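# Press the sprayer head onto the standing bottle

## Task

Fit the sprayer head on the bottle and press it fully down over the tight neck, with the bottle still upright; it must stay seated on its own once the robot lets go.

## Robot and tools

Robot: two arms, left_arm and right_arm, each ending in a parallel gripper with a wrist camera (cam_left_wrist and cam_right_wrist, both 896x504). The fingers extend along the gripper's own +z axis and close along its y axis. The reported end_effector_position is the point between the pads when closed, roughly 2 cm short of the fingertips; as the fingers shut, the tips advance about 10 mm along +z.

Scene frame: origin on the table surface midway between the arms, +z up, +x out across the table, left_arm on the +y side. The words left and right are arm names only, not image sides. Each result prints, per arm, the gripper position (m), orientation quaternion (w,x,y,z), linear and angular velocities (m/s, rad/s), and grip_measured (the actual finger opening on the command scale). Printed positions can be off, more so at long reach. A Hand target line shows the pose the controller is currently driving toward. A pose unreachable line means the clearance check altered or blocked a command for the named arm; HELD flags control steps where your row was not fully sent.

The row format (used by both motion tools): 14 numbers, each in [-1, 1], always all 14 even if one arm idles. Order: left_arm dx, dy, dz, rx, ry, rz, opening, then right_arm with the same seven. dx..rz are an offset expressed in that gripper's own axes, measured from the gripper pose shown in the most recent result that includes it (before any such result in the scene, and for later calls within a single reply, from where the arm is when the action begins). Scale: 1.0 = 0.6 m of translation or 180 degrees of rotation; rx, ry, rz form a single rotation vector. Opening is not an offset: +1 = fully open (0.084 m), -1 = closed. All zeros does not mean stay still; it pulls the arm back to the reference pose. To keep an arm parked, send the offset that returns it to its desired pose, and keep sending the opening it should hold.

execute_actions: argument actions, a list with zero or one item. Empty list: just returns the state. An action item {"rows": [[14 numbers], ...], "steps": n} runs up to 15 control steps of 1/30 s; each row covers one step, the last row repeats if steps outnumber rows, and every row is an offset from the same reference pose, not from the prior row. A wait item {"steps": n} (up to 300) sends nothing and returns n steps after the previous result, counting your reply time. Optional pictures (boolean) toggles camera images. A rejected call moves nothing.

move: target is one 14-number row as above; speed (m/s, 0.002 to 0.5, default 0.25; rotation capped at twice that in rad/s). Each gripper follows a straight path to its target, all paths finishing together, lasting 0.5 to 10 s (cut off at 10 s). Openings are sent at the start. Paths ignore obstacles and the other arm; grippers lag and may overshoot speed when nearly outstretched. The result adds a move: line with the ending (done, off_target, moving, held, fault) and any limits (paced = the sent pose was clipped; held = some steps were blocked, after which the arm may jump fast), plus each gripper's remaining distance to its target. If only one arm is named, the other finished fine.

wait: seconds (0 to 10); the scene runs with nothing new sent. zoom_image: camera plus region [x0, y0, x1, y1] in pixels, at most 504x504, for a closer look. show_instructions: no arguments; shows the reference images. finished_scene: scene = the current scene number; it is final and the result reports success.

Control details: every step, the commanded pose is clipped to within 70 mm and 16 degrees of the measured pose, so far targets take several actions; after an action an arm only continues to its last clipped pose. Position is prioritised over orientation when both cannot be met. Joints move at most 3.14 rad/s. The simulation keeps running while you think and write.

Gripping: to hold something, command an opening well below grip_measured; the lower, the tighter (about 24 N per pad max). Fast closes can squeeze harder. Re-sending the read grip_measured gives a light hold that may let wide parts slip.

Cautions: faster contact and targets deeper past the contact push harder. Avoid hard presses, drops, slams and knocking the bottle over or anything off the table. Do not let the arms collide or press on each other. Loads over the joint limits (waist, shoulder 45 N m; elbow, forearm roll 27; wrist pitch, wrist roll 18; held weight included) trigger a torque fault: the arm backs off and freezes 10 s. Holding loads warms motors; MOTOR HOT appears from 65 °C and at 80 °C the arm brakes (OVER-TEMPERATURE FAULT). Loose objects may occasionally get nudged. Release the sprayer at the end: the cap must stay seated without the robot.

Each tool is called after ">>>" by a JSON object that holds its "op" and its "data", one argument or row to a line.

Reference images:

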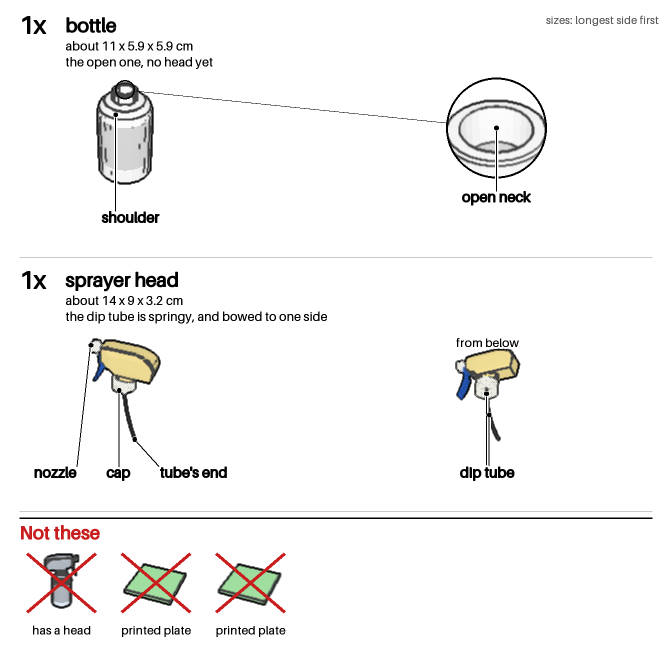

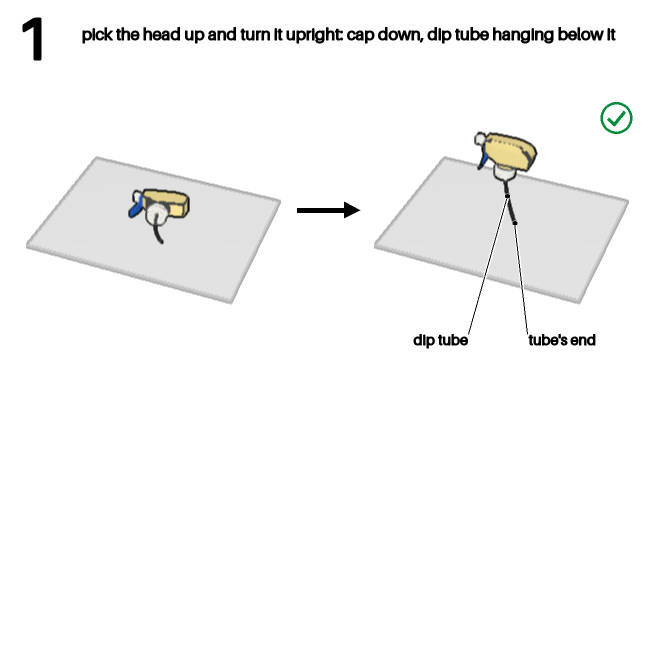

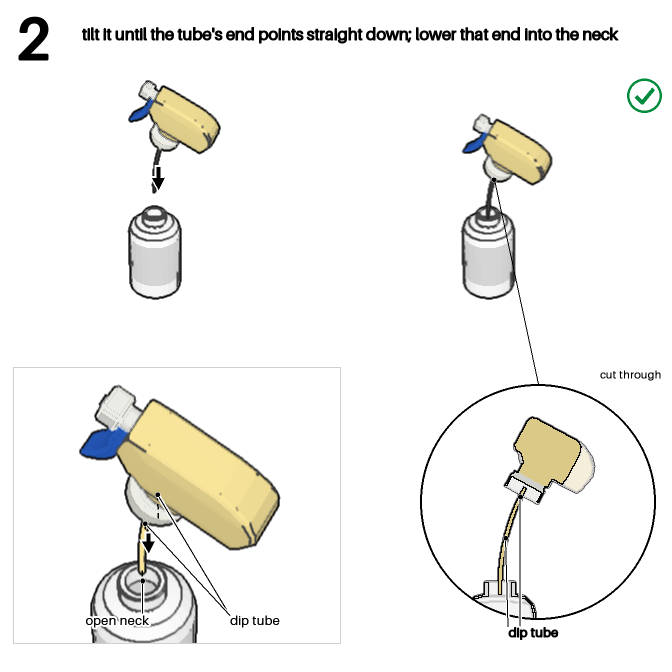

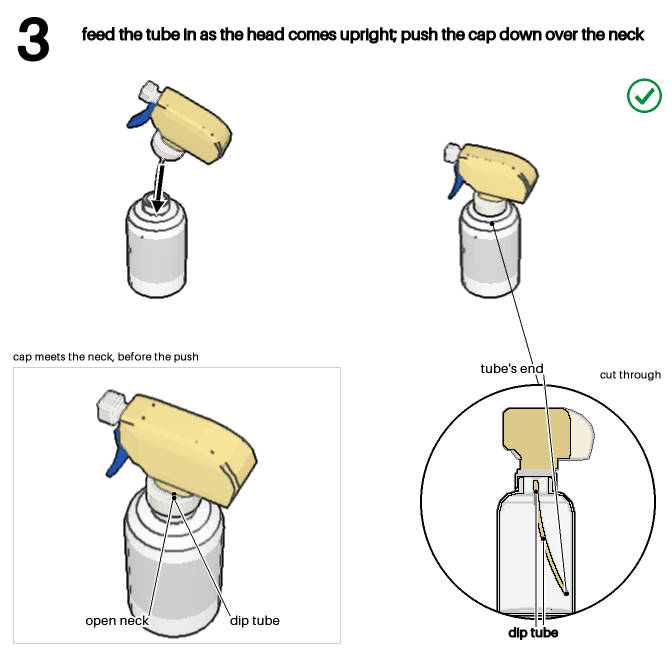

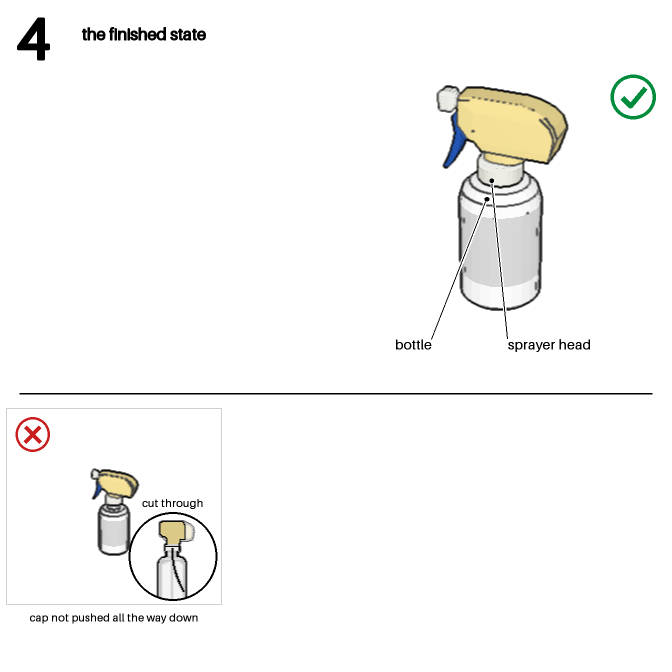

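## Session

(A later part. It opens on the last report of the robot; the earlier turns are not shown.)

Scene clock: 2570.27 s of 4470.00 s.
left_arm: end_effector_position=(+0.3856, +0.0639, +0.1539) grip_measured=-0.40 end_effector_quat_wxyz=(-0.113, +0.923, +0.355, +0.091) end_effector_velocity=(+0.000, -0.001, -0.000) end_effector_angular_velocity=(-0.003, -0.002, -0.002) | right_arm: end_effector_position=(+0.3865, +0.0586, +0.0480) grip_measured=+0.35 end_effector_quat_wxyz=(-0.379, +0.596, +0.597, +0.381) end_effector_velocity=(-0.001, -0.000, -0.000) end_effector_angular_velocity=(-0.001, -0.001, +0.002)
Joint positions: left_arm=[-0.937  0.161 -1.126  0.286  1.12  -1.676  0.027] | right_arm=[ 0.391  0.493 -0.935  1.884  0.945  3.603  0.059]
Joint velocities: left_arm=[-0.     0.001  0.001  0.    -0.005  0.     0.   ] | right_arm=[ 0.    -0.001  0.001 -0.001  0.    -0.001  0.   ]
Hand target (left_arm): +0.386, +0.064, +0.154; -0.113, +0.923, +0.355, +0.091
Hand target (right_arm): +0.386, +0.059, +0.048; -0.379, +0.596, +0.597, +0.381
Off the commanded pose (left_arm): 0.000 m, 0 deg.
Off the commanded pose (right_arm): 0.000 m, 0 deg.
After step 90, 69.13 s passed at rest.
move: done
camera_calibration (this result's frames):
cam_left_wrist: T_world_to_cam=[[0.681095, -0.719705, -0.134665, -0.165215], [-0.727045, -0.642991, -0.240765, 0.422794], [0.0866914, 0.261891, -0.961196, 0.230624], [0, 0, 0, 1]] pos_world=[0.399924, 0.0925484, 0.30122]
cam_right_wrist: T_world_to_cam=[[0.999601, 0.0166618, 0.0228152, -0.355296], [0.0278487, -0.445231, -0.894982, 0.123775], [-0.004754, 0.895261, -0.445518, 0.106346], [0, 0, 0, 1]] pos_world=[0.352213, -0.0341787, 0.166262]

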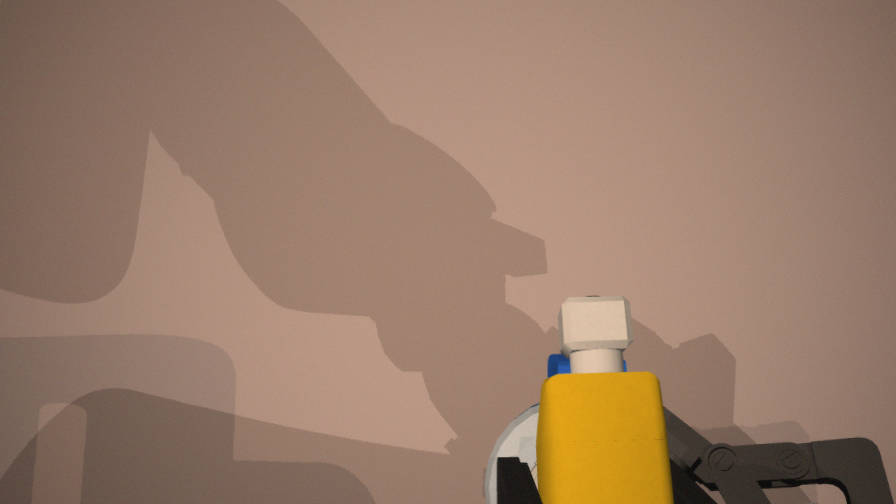

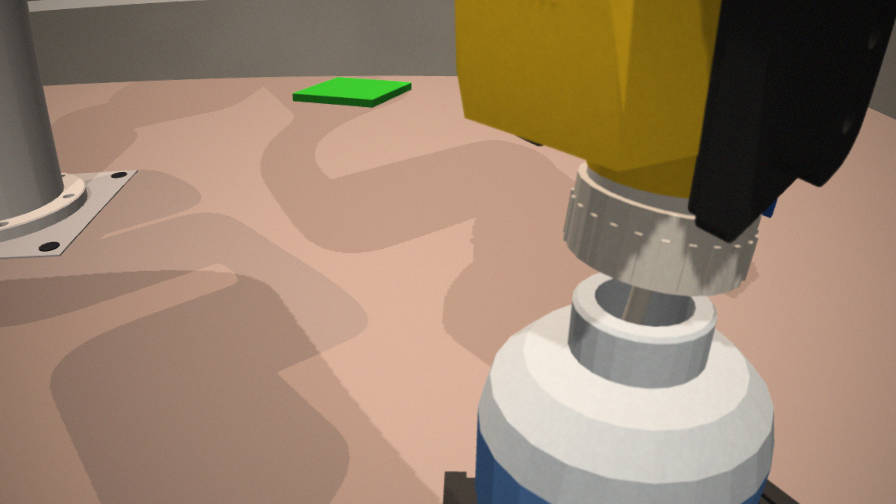

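>>> {"op": "move", "data": {
  "target": [-0.0030,-0.0010,0.0046,0.0105,0.0216,0,-0.7, 0,0,0,0,0,0,-0.1],
  "speed": 0.03
}}

>>> {"op": "zoom_image", "data": {
  "camera": "cam_right_wrist",
  "region": [540,130,820,410]
}}

Scene clock: 2601.30 s of 4470.00 s.
left_arm: end_effector_position=(+0.3841, +0.0640, +0.1510) grip_measured=-0.40 end_effector_quat_wxyz=(-0.140, +0.918, +0.353, +0.116) end_effector_velocity=(+0.000, +0.001, -0.000) end_effector_angular_velocity=(+0.009, -0.003, +0.001) | right_arm: end_effector_position=(+0.3865, +0.0586, +0.0480) grip_measured=+0.35 end_effector_quat_wxyz=(-0.379, +0.596, +0.597, +0.381) end_effector_velocity=(+0.000, -0.000, +0.000) end_effector_angular_velocity=(+0.001, +0.001, -0.000)
Joint positions: left_arm=[-0.97   0.192 -1.151  0.348  1.165 -1.735  0.027] | right_arm=[ 0.391  0.493 -0.935  1.884  0.945  3.603  0.059]
Joint velocities: left_arm=[-0.002  0.004 -0.002  0.008  0.006 -0.006  0.   ] | right_arm=[-0.001 -0.     0.    -0.     0.001  0.     0.   ]
Hand target (left_arm): +0.384, +0.064, +0.151; -0.140, +0.918, +0.353, +0.116
Hand target (right_arm): +0.386, +0.059, +0.048; -0.379, +0.596, +0.597, +0.381
Off the commanded pose (left_arm): 0.000 m, 0 deg.
Off the commanded pose (right_arm): 0.000 m, 0 deg.
After step 90, 26.53 s passed at rest.
move: done
camera_calibration (this result's frames):
cam_left_wrist: T_world_to_cam=[[0.684219, -0.710279, -0.165372, -0.16177], [-0.720399, -0.623007, -0.304775, 0.426905], [0.113447, 0.327667, -0.937957, 0.209908], [0, 0, 0, 1]] pos_world=[0.394414, 0.0822831, 0.300243]
cam_right_wrist: T_world_to_cam=[[0.999601, 0.0166617, 0.0228156, -0.355296], [0.027849, -0.445231, -0.894983, 0.123776], [-0.00475377, 0.895261, -0.445517, 0.106346], [0, 0, 0, 1]] pos_world=[0.352213, -0.0341786, 0.166262]

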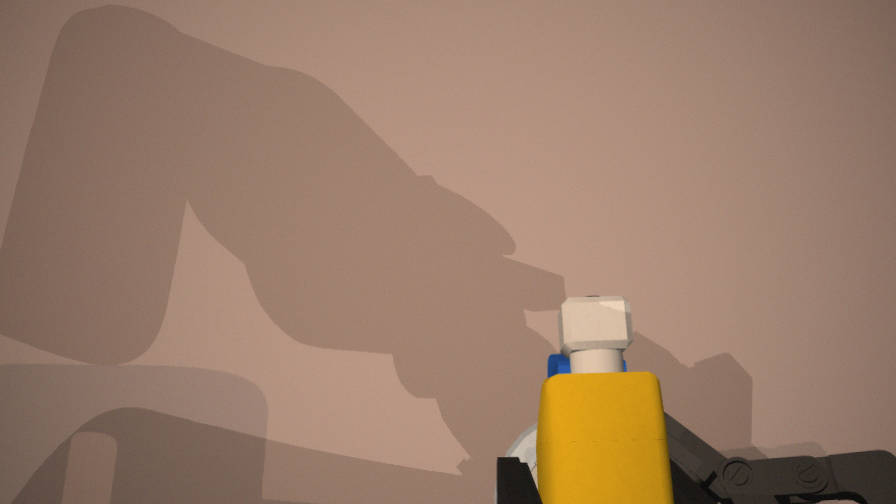

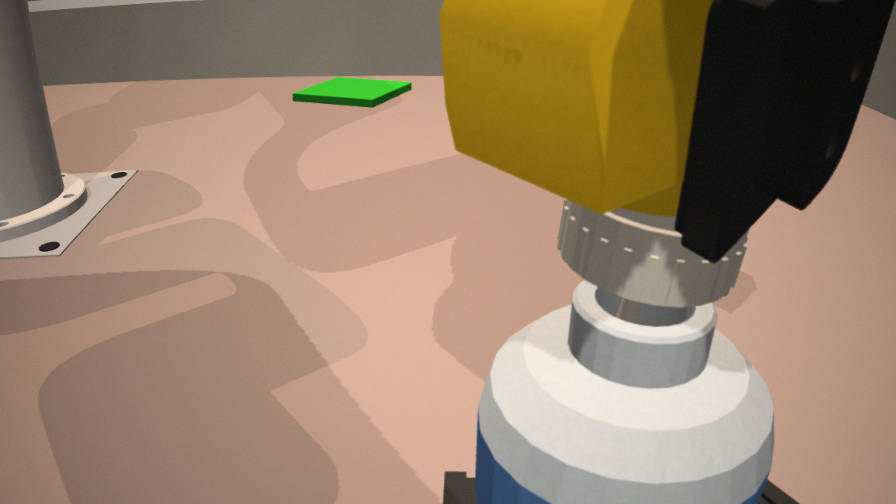

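Region (540, 130, 820, 410) of cam_right_wrist's 896x504 image, scaled by 1.800, with more detail than that image has.

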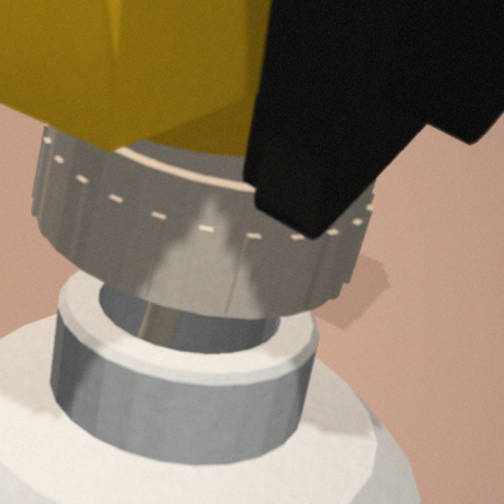

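>>> {"op": "move", "data": {
  "target": [-0.0041,0.0035,0.0052,0.0115,0.0109,0.0018,-0.7, 0,0,0,0,0,0,-0.1],
  "speed": 0.03
}}

>>> {"op": "zoom_image", "data": {
  "camera": "cam_right_wrist",
  "region": [540,130,820,410]
}}

Scene clock: 2639.97 s of 4470.00 s.
left_arm: end_effector_position=(+0.3841, +0.0620, +0.1470) grip_measured=-0.40 end_effector_quat_wxyz=(-0.163, +0.914, +0.350, +0.125) end_effector_velocity=(+0.001, +0.000, -0.000) end_effector_angular_velocity=(+0.009, -0.001, +0.002) | right_arm: end_effector_position=(+0.3865, +0.0586, +0.0480) grip_measured=+0.35 end_effector_quat_wxyz=(-0.379, +0.596, +0.597, +0.381) end_effector_velocity=(+0.000, +0.000, +0.000) end_effector_angular_velocity=(-0.000, -0.002, +0.001)
Joint positions: left_arm=[-0.988  0.233 -1.191  0.373  1.21  -1.756  0.027] | right_arm=[ 0.391  0.493 -0.935  1.884  0.945  3.603  0.059]
Joint velocities: left_arm=[-0.002  0.007 -0.008  0.004  0.009 -0.004 -0.   ] | right_arm=[ 0.    -0.    -0.001 -0.001 -0.001 -0.001  0.   ]
Hand target (left_arm): +0.384, +0.062, +0.147; -0.163, +0.914, +0.350, +0.125
Hand target (right_arm): +0.386, +0.059, +0.048; -0.379, +0.596, +0.597, +0.381
Off the commanded pose (left_arm): 0.000 m, 0 deg.
Off the commanded pose (right_arm): 0.000 m, 0 deg.
After step 90, 34.60 s passed at rest.
move: done
camera_calibration (this result's frames):
cam_left_wrist: T_world_to_cam=[[0.684275, -0.701244, -0.20006, -0.159282], [-0.720319, -0.607243, -0.335256, 0.427974], [0.113611, 0.373515, -0.920641, 0.201351], [0, 0, 0, 1]] pos_world=[0.394395, 0.0729813, 0.296986]
cam_right_wrist: T_world_to_cam=[[0.999601, 0.0166617, 0.0228154, -0.355296], [0.0278488, -0.445231, -0.894983, 0.123776], [-0.00475377, 0.895261, -0.445517, 0.106346], [0, 0, 0, 1]] pos_world=[0.352213, -0.0341786, 0.166262]

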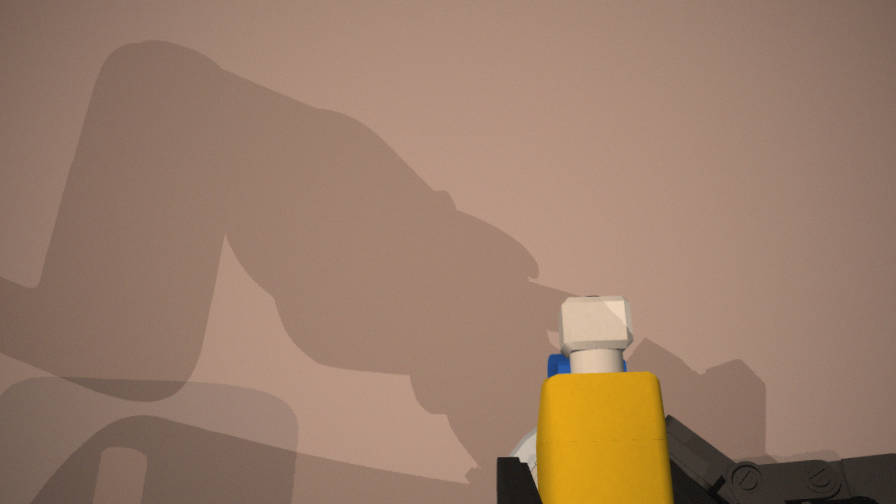

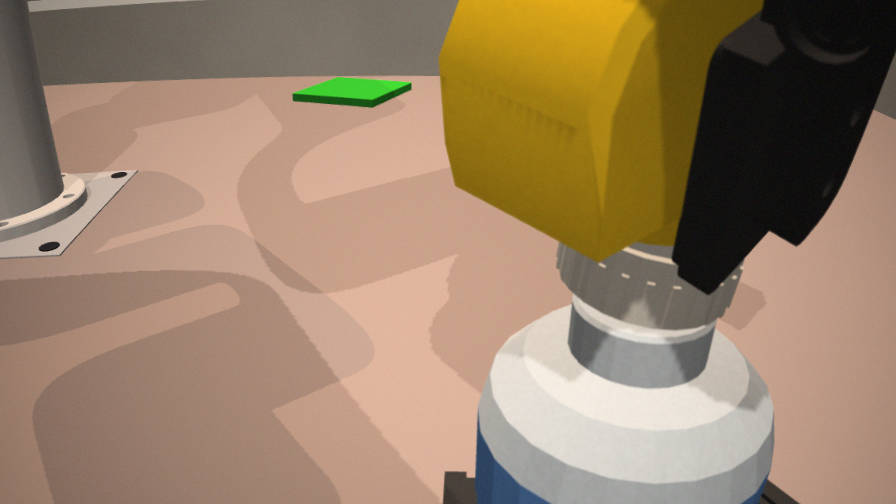

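Region (540, 130, 820, 410) of cam_right_wrist's 896x504 image, scaled by 1.800, with more detail than that image has.

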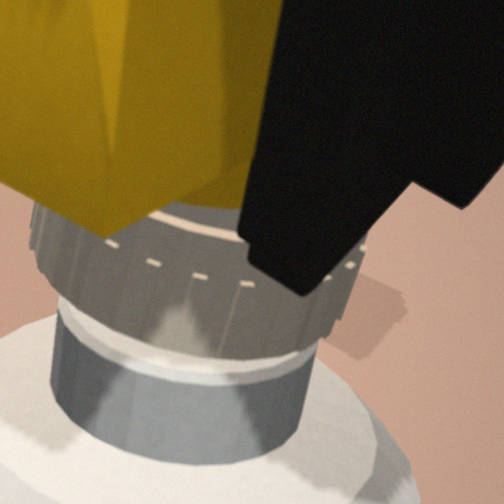

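>>> {"op": "move", "data": {
  "target": [-0.0019,0.0023,0.0052,0,0,0,-0.7, 0,0,0,0,0,0,-0.1],
  "speed": 0.02
}}

>>> {"op": "zoom_image", "data": {
  "camera": "cam_right_wrist",
  "region": [540,170,820,450]
}}

Scene clock: 2666.13 s of 4470.00 s.
left_arm: end_effector_position=(+0.3848, +0.0611, +0.1441) grip_measured=-0.40 end_effector_quat_wxyz=(-0.162, +0.914, +0.350, +0.125) end_effector_velocity=(+0.000, +0.000, -0.001) end_effector_angular_velocity=(-0.000, +0.000, -0.001) | right_arm: end_effector_position=(+0.3864, +0.0587, +0.0480) grip_measured=+0.35 end_effector_quat_wxyz=(-0.379, +0.596, +0.597, +0.381) end_effector_velocity=(+0.000, -0.000, -0.000) end_effector_angular_velocity=(-0.001, -0.000, -0.001)
Joint positions: left_arm=[-0.988  0.24  -1.191  0.374  1.202 -1.758  0.027] | right_arm=[ 0.392  0.493 -0.936  1.884  0.945  3.603  0.059]
Joint velocities: left_arm=[ 0.001  0.001  0.001  0.    -0.002  0.001  0.   ] | right_arm=[-0.001  0.    -0.     0.    -0.001 -0.    -0.   ]
Hand target (left_arm): +0.385, +0.062, +0.143; -0.163, +0.914, +0.350, +0.125
Hand target (right_arm): +0.386, +0.059, +0.048; -0.379, +0.596, +0.597, +0.381
Off the commanded pose (left_arm): 0.001 m, 0 deg.
Off the commanded pose (right_arm): 0.000 m, 0 deg.
After step 90, 22.47 s passed at rest.
move: done
camera_calibration (this result's frames):
cam_left_wrist: T_world_to_cam=[[0.684197, -0.701802, -0.198362, -0.161192], [-0.720215, -0.607413, -0.33517, 0.426853], [0.114735, 0.372186, -0.921039, 0.198635], [0, 0, 0, 1]] pos_world=[0.394923, 0.0722223, 0.294044]
cam_right_wrist: T_world_to_cam=[[0.999597, 0.0168653, 0.0228465, -0.355263], [0.0279668, -0.445133, -0.895028, 0.123795], [-0.00492522, 0.895306, -0.445425, 0.106311], [0, 0, 0, 1]] pos_world=[0.352181, -0.0340843, 0.16627]

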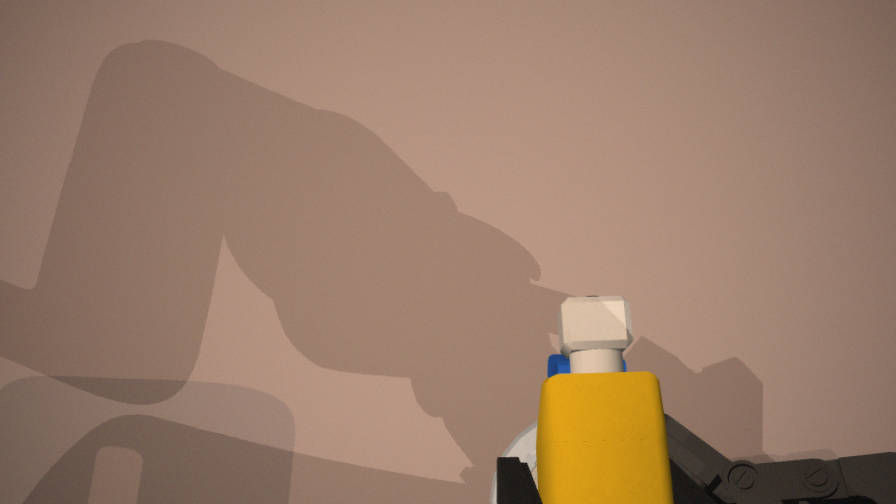

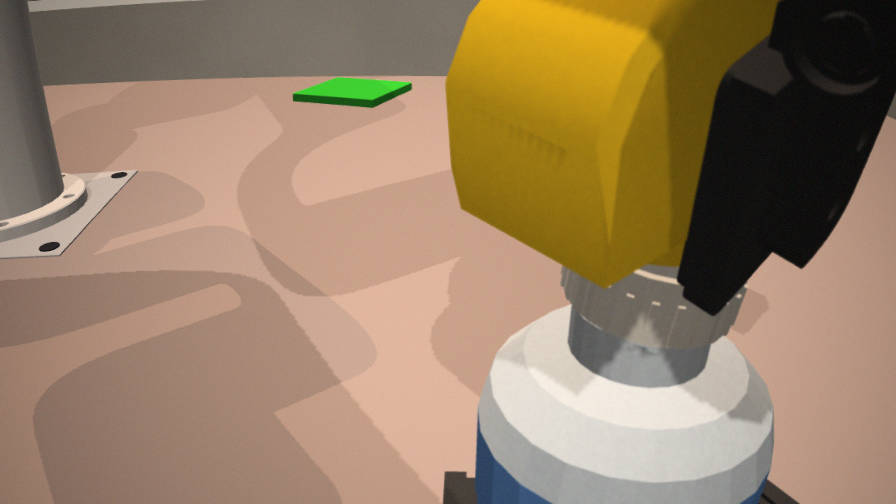

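Region (540, 170, 820, 450) of cam_right_wrist's 896x504 image, scaled by 1.800, with more detail than that image has.

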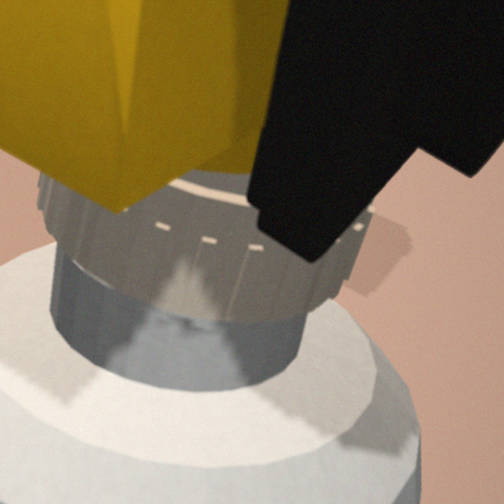

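>>> {"op": "execute_actions", "data": {
  "actions": []
}}

Scene clock: 2747.87 s of 4470.00 s.
left_arm: end_effector_position=(+0.3846, +0.0615, +0.1435) grip_measured=-0.40 end_effector_quat_wxyz=(-0.163, +0.914, +0.350, +0.125) end_effector_velocity=(-0.000, +0.000, -0.000) end_effector_angular_velocity=(+0.001, +0.001, -0.001) | right_arm: end_effector_position=(+0.3864, +0.0587, +0.0480) grip_measured=+0.35 end_effector_quat_wxyz=(-0.379, +0.596, +0.597, +0.381) end_effector_velocity=(+0.000, -0.001, -0.000) end_effector_angular_velocity=(-0.002, +0.001, -0.002)
Joint positions: left_arm=[-0.988  0.24  -1.19   0.374  1.202 -1.758  0.027] | right_arm=[ 0.391  0.493 -0.935  1.884  0.945  3.603  0.059]
Joint velocities: left_arm=[-0.    -0.     0.001  0.     0.     0.    -0.   ] | right_arm=[-0.001 -0.     0.001  0.    -0.001  0.    -0.   ]
Hand target (left_arm): +0.385, +0.062, +0.143; -0.163, +0.914, +0.350, +0.125
Hand target (right_arm): +0.386, +0.059, +0.048; -0.379, +0.596, +0.597, +0.381
Off the commanded pose (left_arm): 0.000 m, 0 deg.
Off the commanded pose (right_arm): 0.000 m, 0 deg.
Steps of this call (steps 1 to 90: nothing new was sent; then 78.73 s passed at rest). Readings (end_effector_position):
1: left_arm (+0.3848, +0.0611, +0.1440) | right_arm (+0.3864, +0.0587, +0.0480)
2: left_arm (+0.3848, +0.0611, +0.1440) | right_arm (+0.3864, +0.0587, +0.0480)
4: left_arm (+0.3848, +0.0611, +0.1440) | right_arm (+0.3864, +0.0587, +0.0480)
8: left_arm (+0.3848, +0.0612, +0.1439) | right_arm (+0.3864, +0.0587, +0.0480)
90: the state above
camera_calibration (this result's frames):
cam_left_wrist: T_world_to_cam=[[0.684267, -0.701288, -0.199935, -0.160681], [-0.720313, -0.607251, -0.335254, 0.426855], [0.113699, 0.373419, -0.920669, 0.198237], [0, 0, 0, 1]] pos_world=[0.394878, 0.0724989, 0.293489]
cam_right_wrist: T_world_to_cam=[[0.9996, 0.0167137, 0.0228046, -0.355279], [0.0278621, -0.445204, -0.894996, 0.123782], [-0.00480605, 0.895273, -0.445492, 0.106348], [0, 0, 0, 1]] pos_world=[0.352199, -0.0341647, 0.166264]

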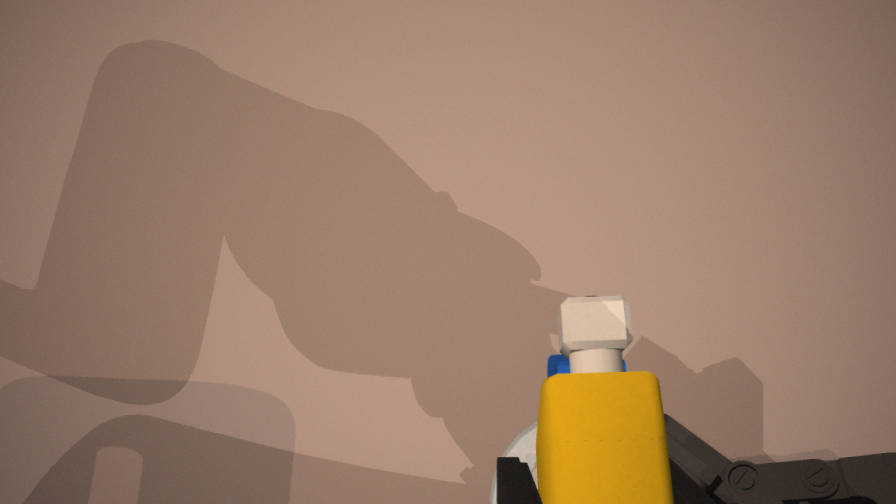

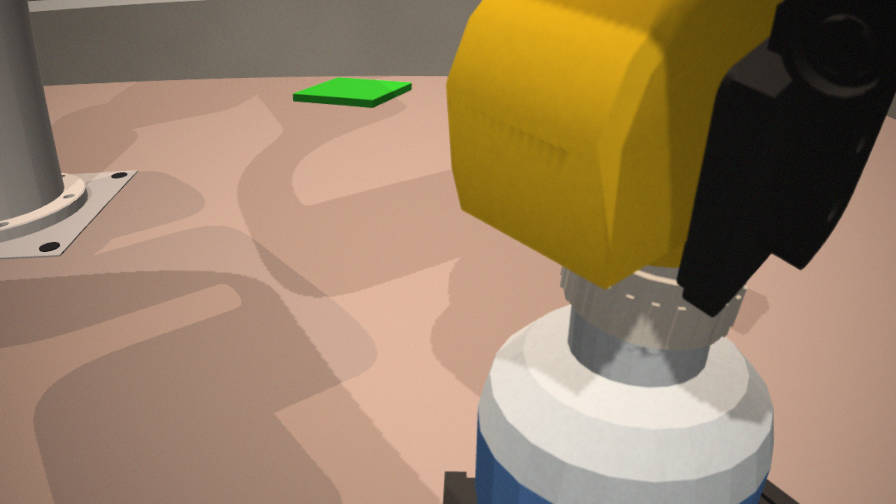

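>>> {"op": "move", "data": {
  "target": [-0.00296,0.00236,0.00746,0,0,0,-0.8, 0,0,0,0,0,0,-0.1],
  "speed": 0.01
}}

>>> {"op": "zoom_image", "data": {
  "camera": "cam_right_wrist",
  "region": [540,170,820,450]
}}

Scene clock: 2759.33 s of 4470.00 s.
left_arm: end_effector_position=(+0.3846, +0.0615, +0.1384) grip_measured=-0.40 end_effector_quat_wxyz=(-0.163, +0.914, +0.350, +0.125) end_effector_velocity=(+0.001, -0.002, -0.000) end_effector_angular_velocity=(-0.004, -0.002, -0.003) | right_arm: end_effector_position=(+0.3868, +0.0587, +0.0483) grip_measured=+0.35 end_effector_quat_wxyz=(-0.379, +0.596, +0.597, +0.382) end_effector_velocity=(+0.001, +0.000, +0.000) end_effector_angular_velocity=(-0.001, -0.000, -0.001)
Joint positions: left_arm=[-0.987  0.248 -1.186  0.376  1.192 -1.763  0.027] | right_arm=[ 0.391  0.493 -0.936  1.884  0.945  3.603  0.059]
Joint velocities: left_arm=[-0.001  0.001 -0.002  0.    -0.005  0.    -0.   ] | right_arm=[ 0.     0.001 -0.002 -0.001 -0.002  0.002  0.   ]
Hand target (left_arm): +0.385, +0.061, +0.139; -0.163, +0.914, +0.350, +0.125
Hand target (right_arm): +0.386, +0.059, +0.048; -0.379, +0.596, +0.597, +0.381
Off the commanded pose (left_arm): 0.000 m, 0 deg.
Off the commanded pose (right_arm): 0.001 m, 0 deg.
After step 90, 7.73 s passed at rest.
move: done
camera_calibration (this result's frames):
cam_left_wrist: T_world_to_cam=[[0.684256, -0.700933, -0.201214, -0.161533], [-0.720459, -0.607075, -0.335259, 0.425113], [0.112842, 0.37437, -0.920388, 0.193741], [0, 0, 0, 1]] pos_world=[0.394944, 0.0723213, 0.288338]
cam_right_wrist: T_world_to_cam=[[0.999598, 0.0161393, 0.023322, -0.355666], [0.0280673, -0.444723, -0.895228, 0.124014], [-0.00407658, 0.895523, -0.444997, 0.106198], [0, 0, 0, 1]] pos_world=[0.352475, -0.0342105, 0.166573]

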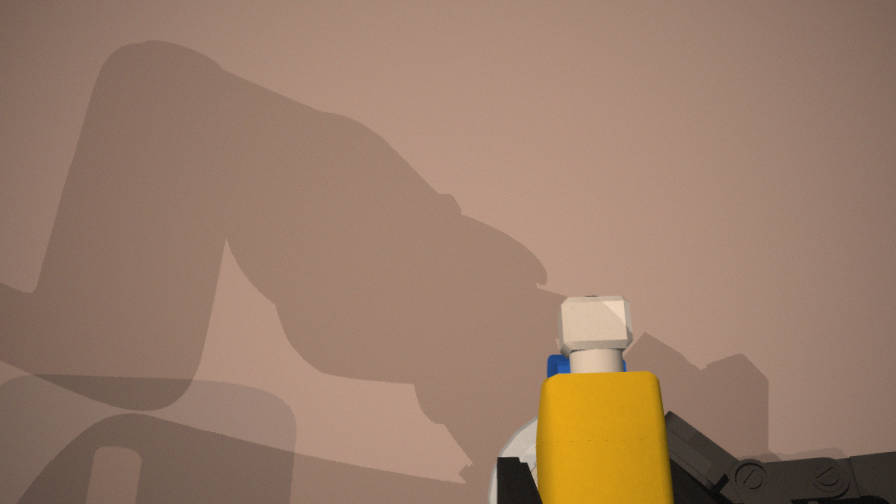

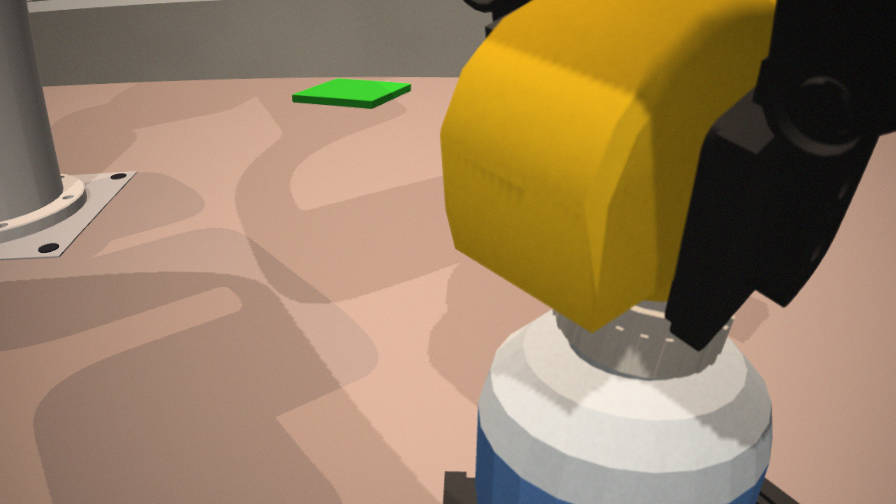

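Region (540, 170, 820, 450) of cam_right_wrist's 896x504 image, scaled by 1.800, with more detail than that image has.

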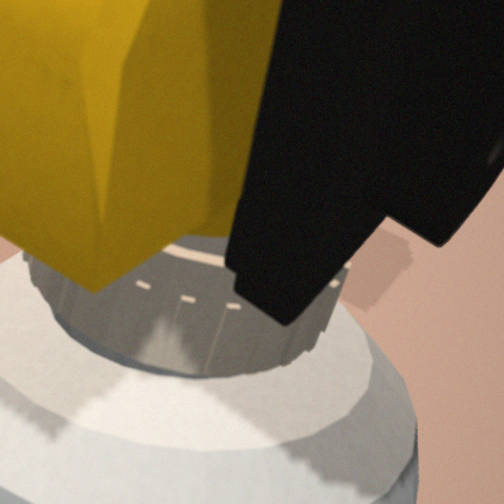

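>>> {"op": "move", "data": {
  "target": [-0.00184,0.0017,0.00439,0,0,0,-0.8, 0,0,0,0,0,0,-0.1],
  "speed": 0.01
}}

>>> {"op": "zoom_image", "data": {
  "camera": "cam_right_wrist",
  "region": [540,170,820,450]
}}

Scene clock: 2769.20 s of 4470.00 s.
left_arm: end_effector_position=(+0.3851, +0.0606, +0.1363) grip_measured=-0.41 end_effector_quat_wxyz=(-0.162, +0.914, +0.350, +0.125) end_effector_velocity=(+0.000, -0.001, -0.000) end_effector_angular_velocity=(-0.002, -0.002, +0.000) | right_arm: end_effector_position=(+0.3866, +0.0585, +0.0480) grip_measured=+0.35 end_effector_quat_wxyz=(-0.379, +0.596, +0.597, +0.381) end_effector_velocity=(+0.000, -0.000, -0.000) end_effector_angular_velocity=(-0.001, +0.001, -0.001)
Joint positions: left_arm=[-0.987  0.253 -1.185  0.377  1.185 -1.765  0.026] | right_arm=[ 0.391  0.493 -0.935  1.884  0.945  3.603  0.059]
Joint velocities: left_arm=[-0.001  0.001 -0.     0.001 -0.003 -0.003 -0.   ] | right_arm=[-0.001  0.     0.    -0.    -0.001  0.001  0.   ]
Hand target (left_arm): +0.385, +0.061, +0.135; -0.163, +0.914, +0.350, +0.125
Hand target (right_arm): +0.387, +0.059, +0.048; -0.379, +0.596, +0.597, +0.382
Off the commanded pose (left_arm): 0.001 m, 0 deg.
Off the commanded pose (right_arm): 0.000 m, 0 deg.
After step 90, 6.17 s passed at rest.
move: done
camera_calibration (this result's frames):
cam_left_wrist: T_world_to_cam=[[0.684354, -0.701445, -0.199084, -0.16324], [-0.720136, -0.607414, -0.335339, 0.424165], [0.114295, 0.372858, -0.920822, 0.191659], [0, 0, 0, 1]] pos_world=[0.395264, 0.0716781, 0.286225]
cam_right_wrist: T_world_to_cam=[[0.999612, 0.0161965, 0.0226562, -0.355402], [0.0274987, -0.445166, -0.895026, 0.123904], [-0.00441054, 0.895302, -0.445439, 0.106314], [0, 0, 0, 1]] pos_world=[0.352326, -0.0342687, 0.166305]

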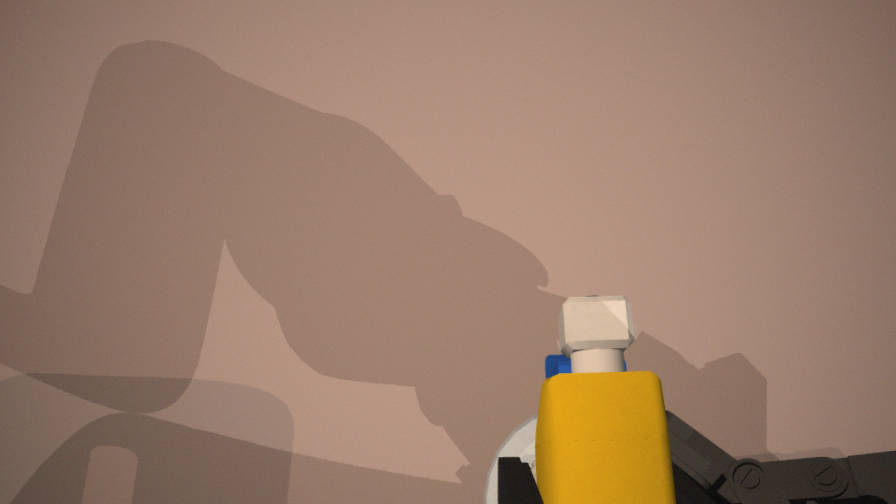

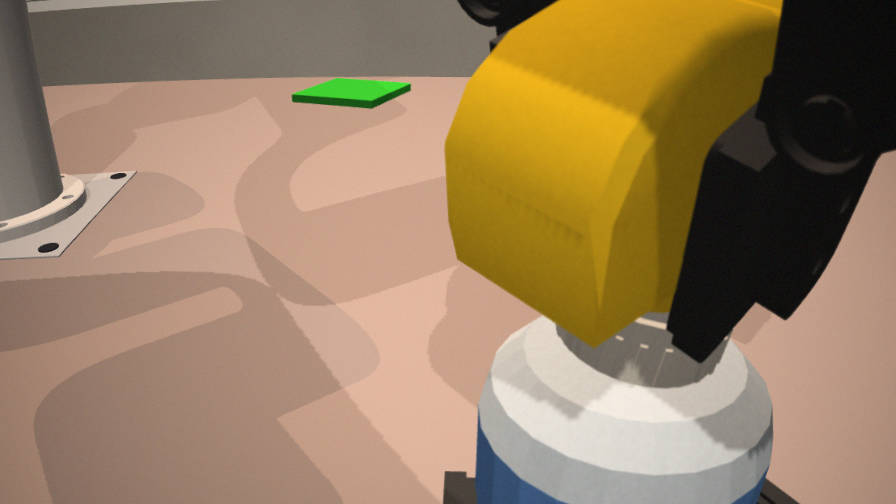

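Region (540, 170, 820, 450) of cam_right_wrist's 896x504 image, scaled by 1.800, with more detail than that image has.

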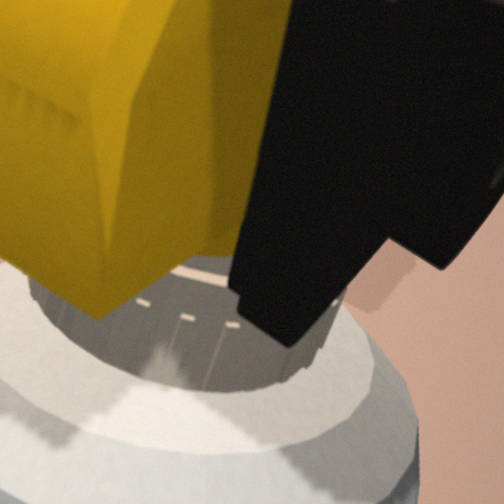

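>>> {"op": "move", "data": {
  "target": [-0.00224,0.00133,0.00614,0,0,0,-0.8, 0,0,0,0,0,0,-0.1],
  "speed": 0.01
}}

>>> {"op": "zoom_image", "data": {
  "camera": "cam_right_wrist",
  "region": [540,170,820,450]
}}

Scene clock: 2776.10 s of 4470.00 s.
left_arm: end_effector_position=(+0.3859, +0.0596, +0.1340) grip_measured=-0.43 end_effector_quat_wxyz=(-0.160, +0.914, +0.350, +0.126) end_effector_velocity=(+0.001, -0.001, -0.000) end_effector_angular_velocity=(-0.001, +0.001, +0.000) | right_arm: end_effector_position=(+0.3868, +0.0584, +0.0480) grip_measured=+0.35 end_effector_quat_wxyz=(-0.379, +0.596, +0.597, +0.381) end_effector_velocity=(+0.001, -0.000, +0.000) end_effector_angular_velocity=(+0.001, -0.002, +0.000)
Joint positions: left_arm=[-0.987  0.257 -1.184  0.379  1.176 -1.769  0.025] | right_arm=[ 0.391  0.493 -0.935  1.884  0.945  3.604  0.059]
Joint velocities: left_arm=[-0.     0.004 -0.005 -0.001 -0.     0.001 -0.   ] | right_arm=[-0.001 -0.    -0.001 -0.001  0.001 -0.001  0.   ]
Hand target (left_arm): +0.385, +0.061, +0.132; -0.162, +0.914, +0.350, +0.125
Hand target (right_arm): +0.387, +0.059, +0.048; -0.379, +0.596, +0.597, +0.381
Off the commanded pose (left_arm): 0.002 m, 0 deg.
Off the commanded pose (right_arm): 0.000 m, 0 deg.
After step 90, 3.20 s passed at rest.
move: done
camera_calibration (this result's frames):
cam_left_wrist: T_world_to_cam=[[0.684668, -0.702354, -0.194752, -0.165634], [-0.71937, -0.608221, -0.335521, 0.423139], [0.117202, 0.369819, -0.921682, 0.189112], [0, 0, 0, 1]] pos_world=[0.395633, 0.0710912, 0.284016]
cam_right_wrist: T_world_to_cam=[[0.999623, 0.015588, 0.0226191, -0.35557], [0.0271947, -0.445242, -0.894997, 0.12397], [-0.00388021, 0.895275, -0.445498, 0.106287], [0, 0, 0, 1]] pos_world=[0.352477, -0.034417, 0.166346]

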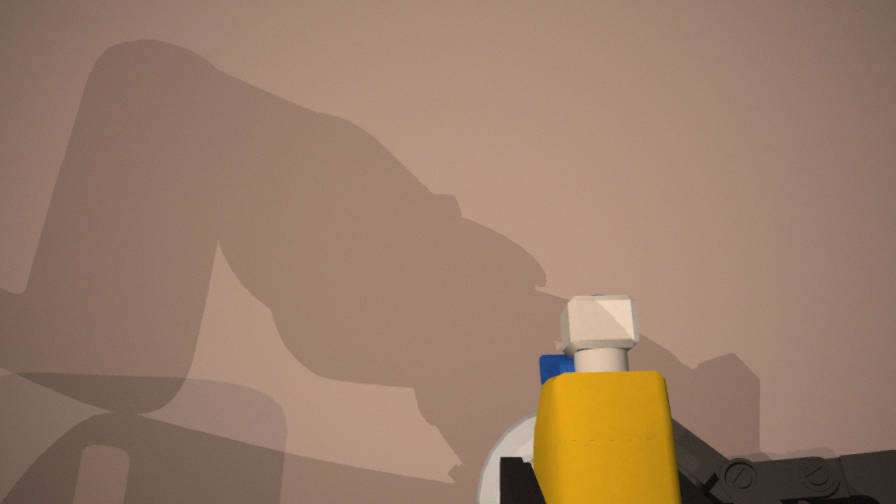

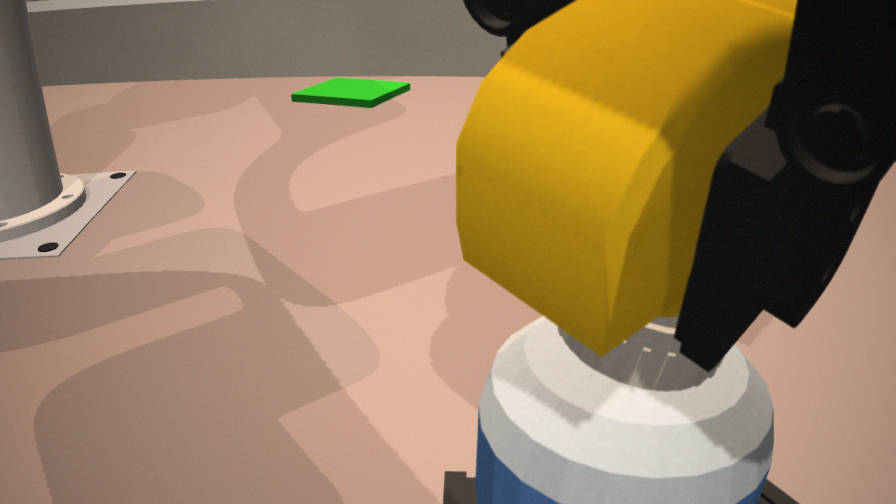

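Region (540, 170, 820, 450) of cam_right_wrist's 896x504 image, scaled by 1.800, with more detail than that image has.

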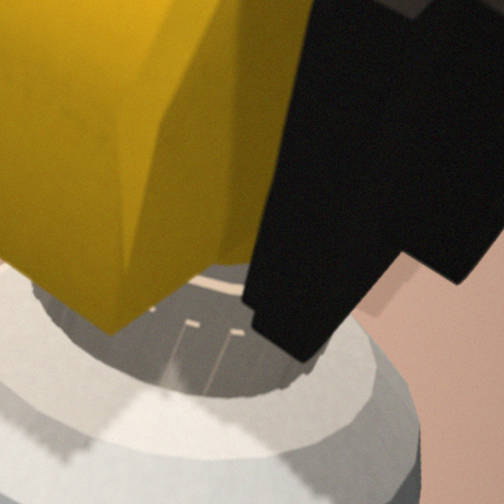

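>>> {"op": "move", "data": {
  "target": [-0.00274,0.00027,0.00817,0,0,0,-1.0, 0,0,0,0,0,0,-0.1],
  "speed": 0.01
}}

>>> {"op": "zoom_image", "data": {
  "camera": "cam_right_wrist",
  "region": [540,170,820,450]
}}

Scene clock: 2799.47 s of 4470.00 s.
left_arm: end_effector_position=(+0.3869, +0.0587, +0.1323) grip_measured=-0.44 end_effector_quat_wxyz=(-0.157, +0.914, +0.351, +0.127) end_effector_velocity=(-0.000, -0.000, +0.000) end_effector_angular_velocity=(-0.004, -0.002, -0.001) | right_arm: end_effector_position=(+0.3867, +0.0582, +0.0478) grip_measured=+0.35 end_effector_quat_wxyz=(-0.379, +0.596, +0.597, +0.381) end_effector_velocity=(-0.000, +0.000, +0.000) end_effector_angular_velocity=(+0.000, +0.000, +0.001)
Joint positions: left_arm=[-0.986  0.258 -1.18   0.381  1.164 -1.773  0.025] | right_arm=[ 0.391  0.493 -0.935  1.884  0.944  3.604  0.059]
Joint velocities: left_arm=[-0.    -0.003  0.003 -0.    -0.005 -0.001 -0.   ] | right_arm=[ 0.001 -0.    -0.     0.     0.     0.    -0.   ]
Hand target (left_arm): +0.385, +0.060, +0.129; -0.160, +0.914, +0.350, +0.126
Hand target (right_arm): +0.387, +0.058, +0.048; -0.379, +0.596, +0.597, +0.381
Off the commanded pose (left_arm): 0.004 m, 0 deg.
Off the commanded pose (right_arm): 0.000 m, 0 deg.
After step 90, 19.63 s passed at rest.
move: off_target (left_arm)
camera_calibration (this result's frames):
cam_left_wrist: T_world_to_cam=[[0.685714, -0.703339, -0.187377, -0.168566], [-0.7176, -0.610158, -0.335795, 0.422168], [0.121848, 0.364721, -0.92311, 0.186413], [0, 0, 0, 1]] pos_world=[0.395822, 0.0710421, 0.282256]
cam_right_wrist: T_world_to_cam=[[0.999628, 0.0156346, 0.0223587, -0.355432], [0.0269842, -0.445646, -0.894803, 0.123807], [-0.00402584, 0.895073, -0.445902, 0.106372], [0, 0, 0, 1]] pos_world=[0.352387, -0.034479, 0.166161]

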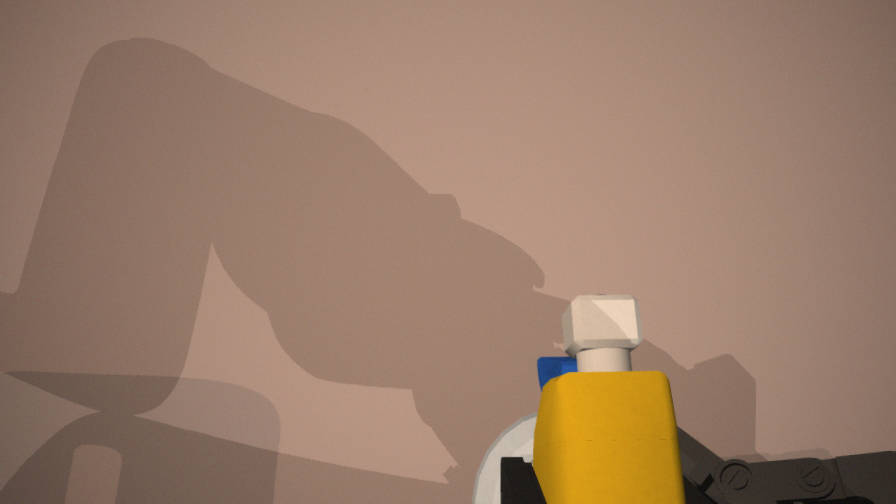

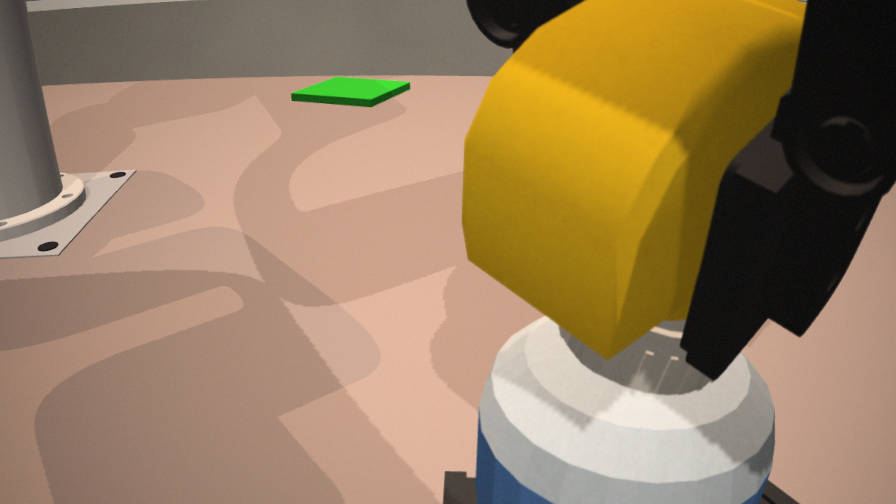

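Region (540, 170, 820, 450) of cam_right_wrist's 896x504 image, scaled by 1.800, with more detail than that image has.

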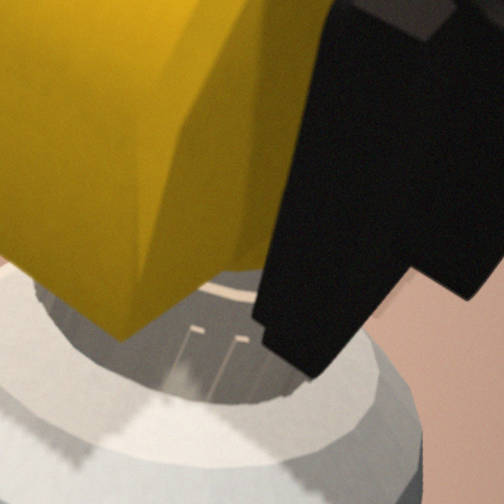

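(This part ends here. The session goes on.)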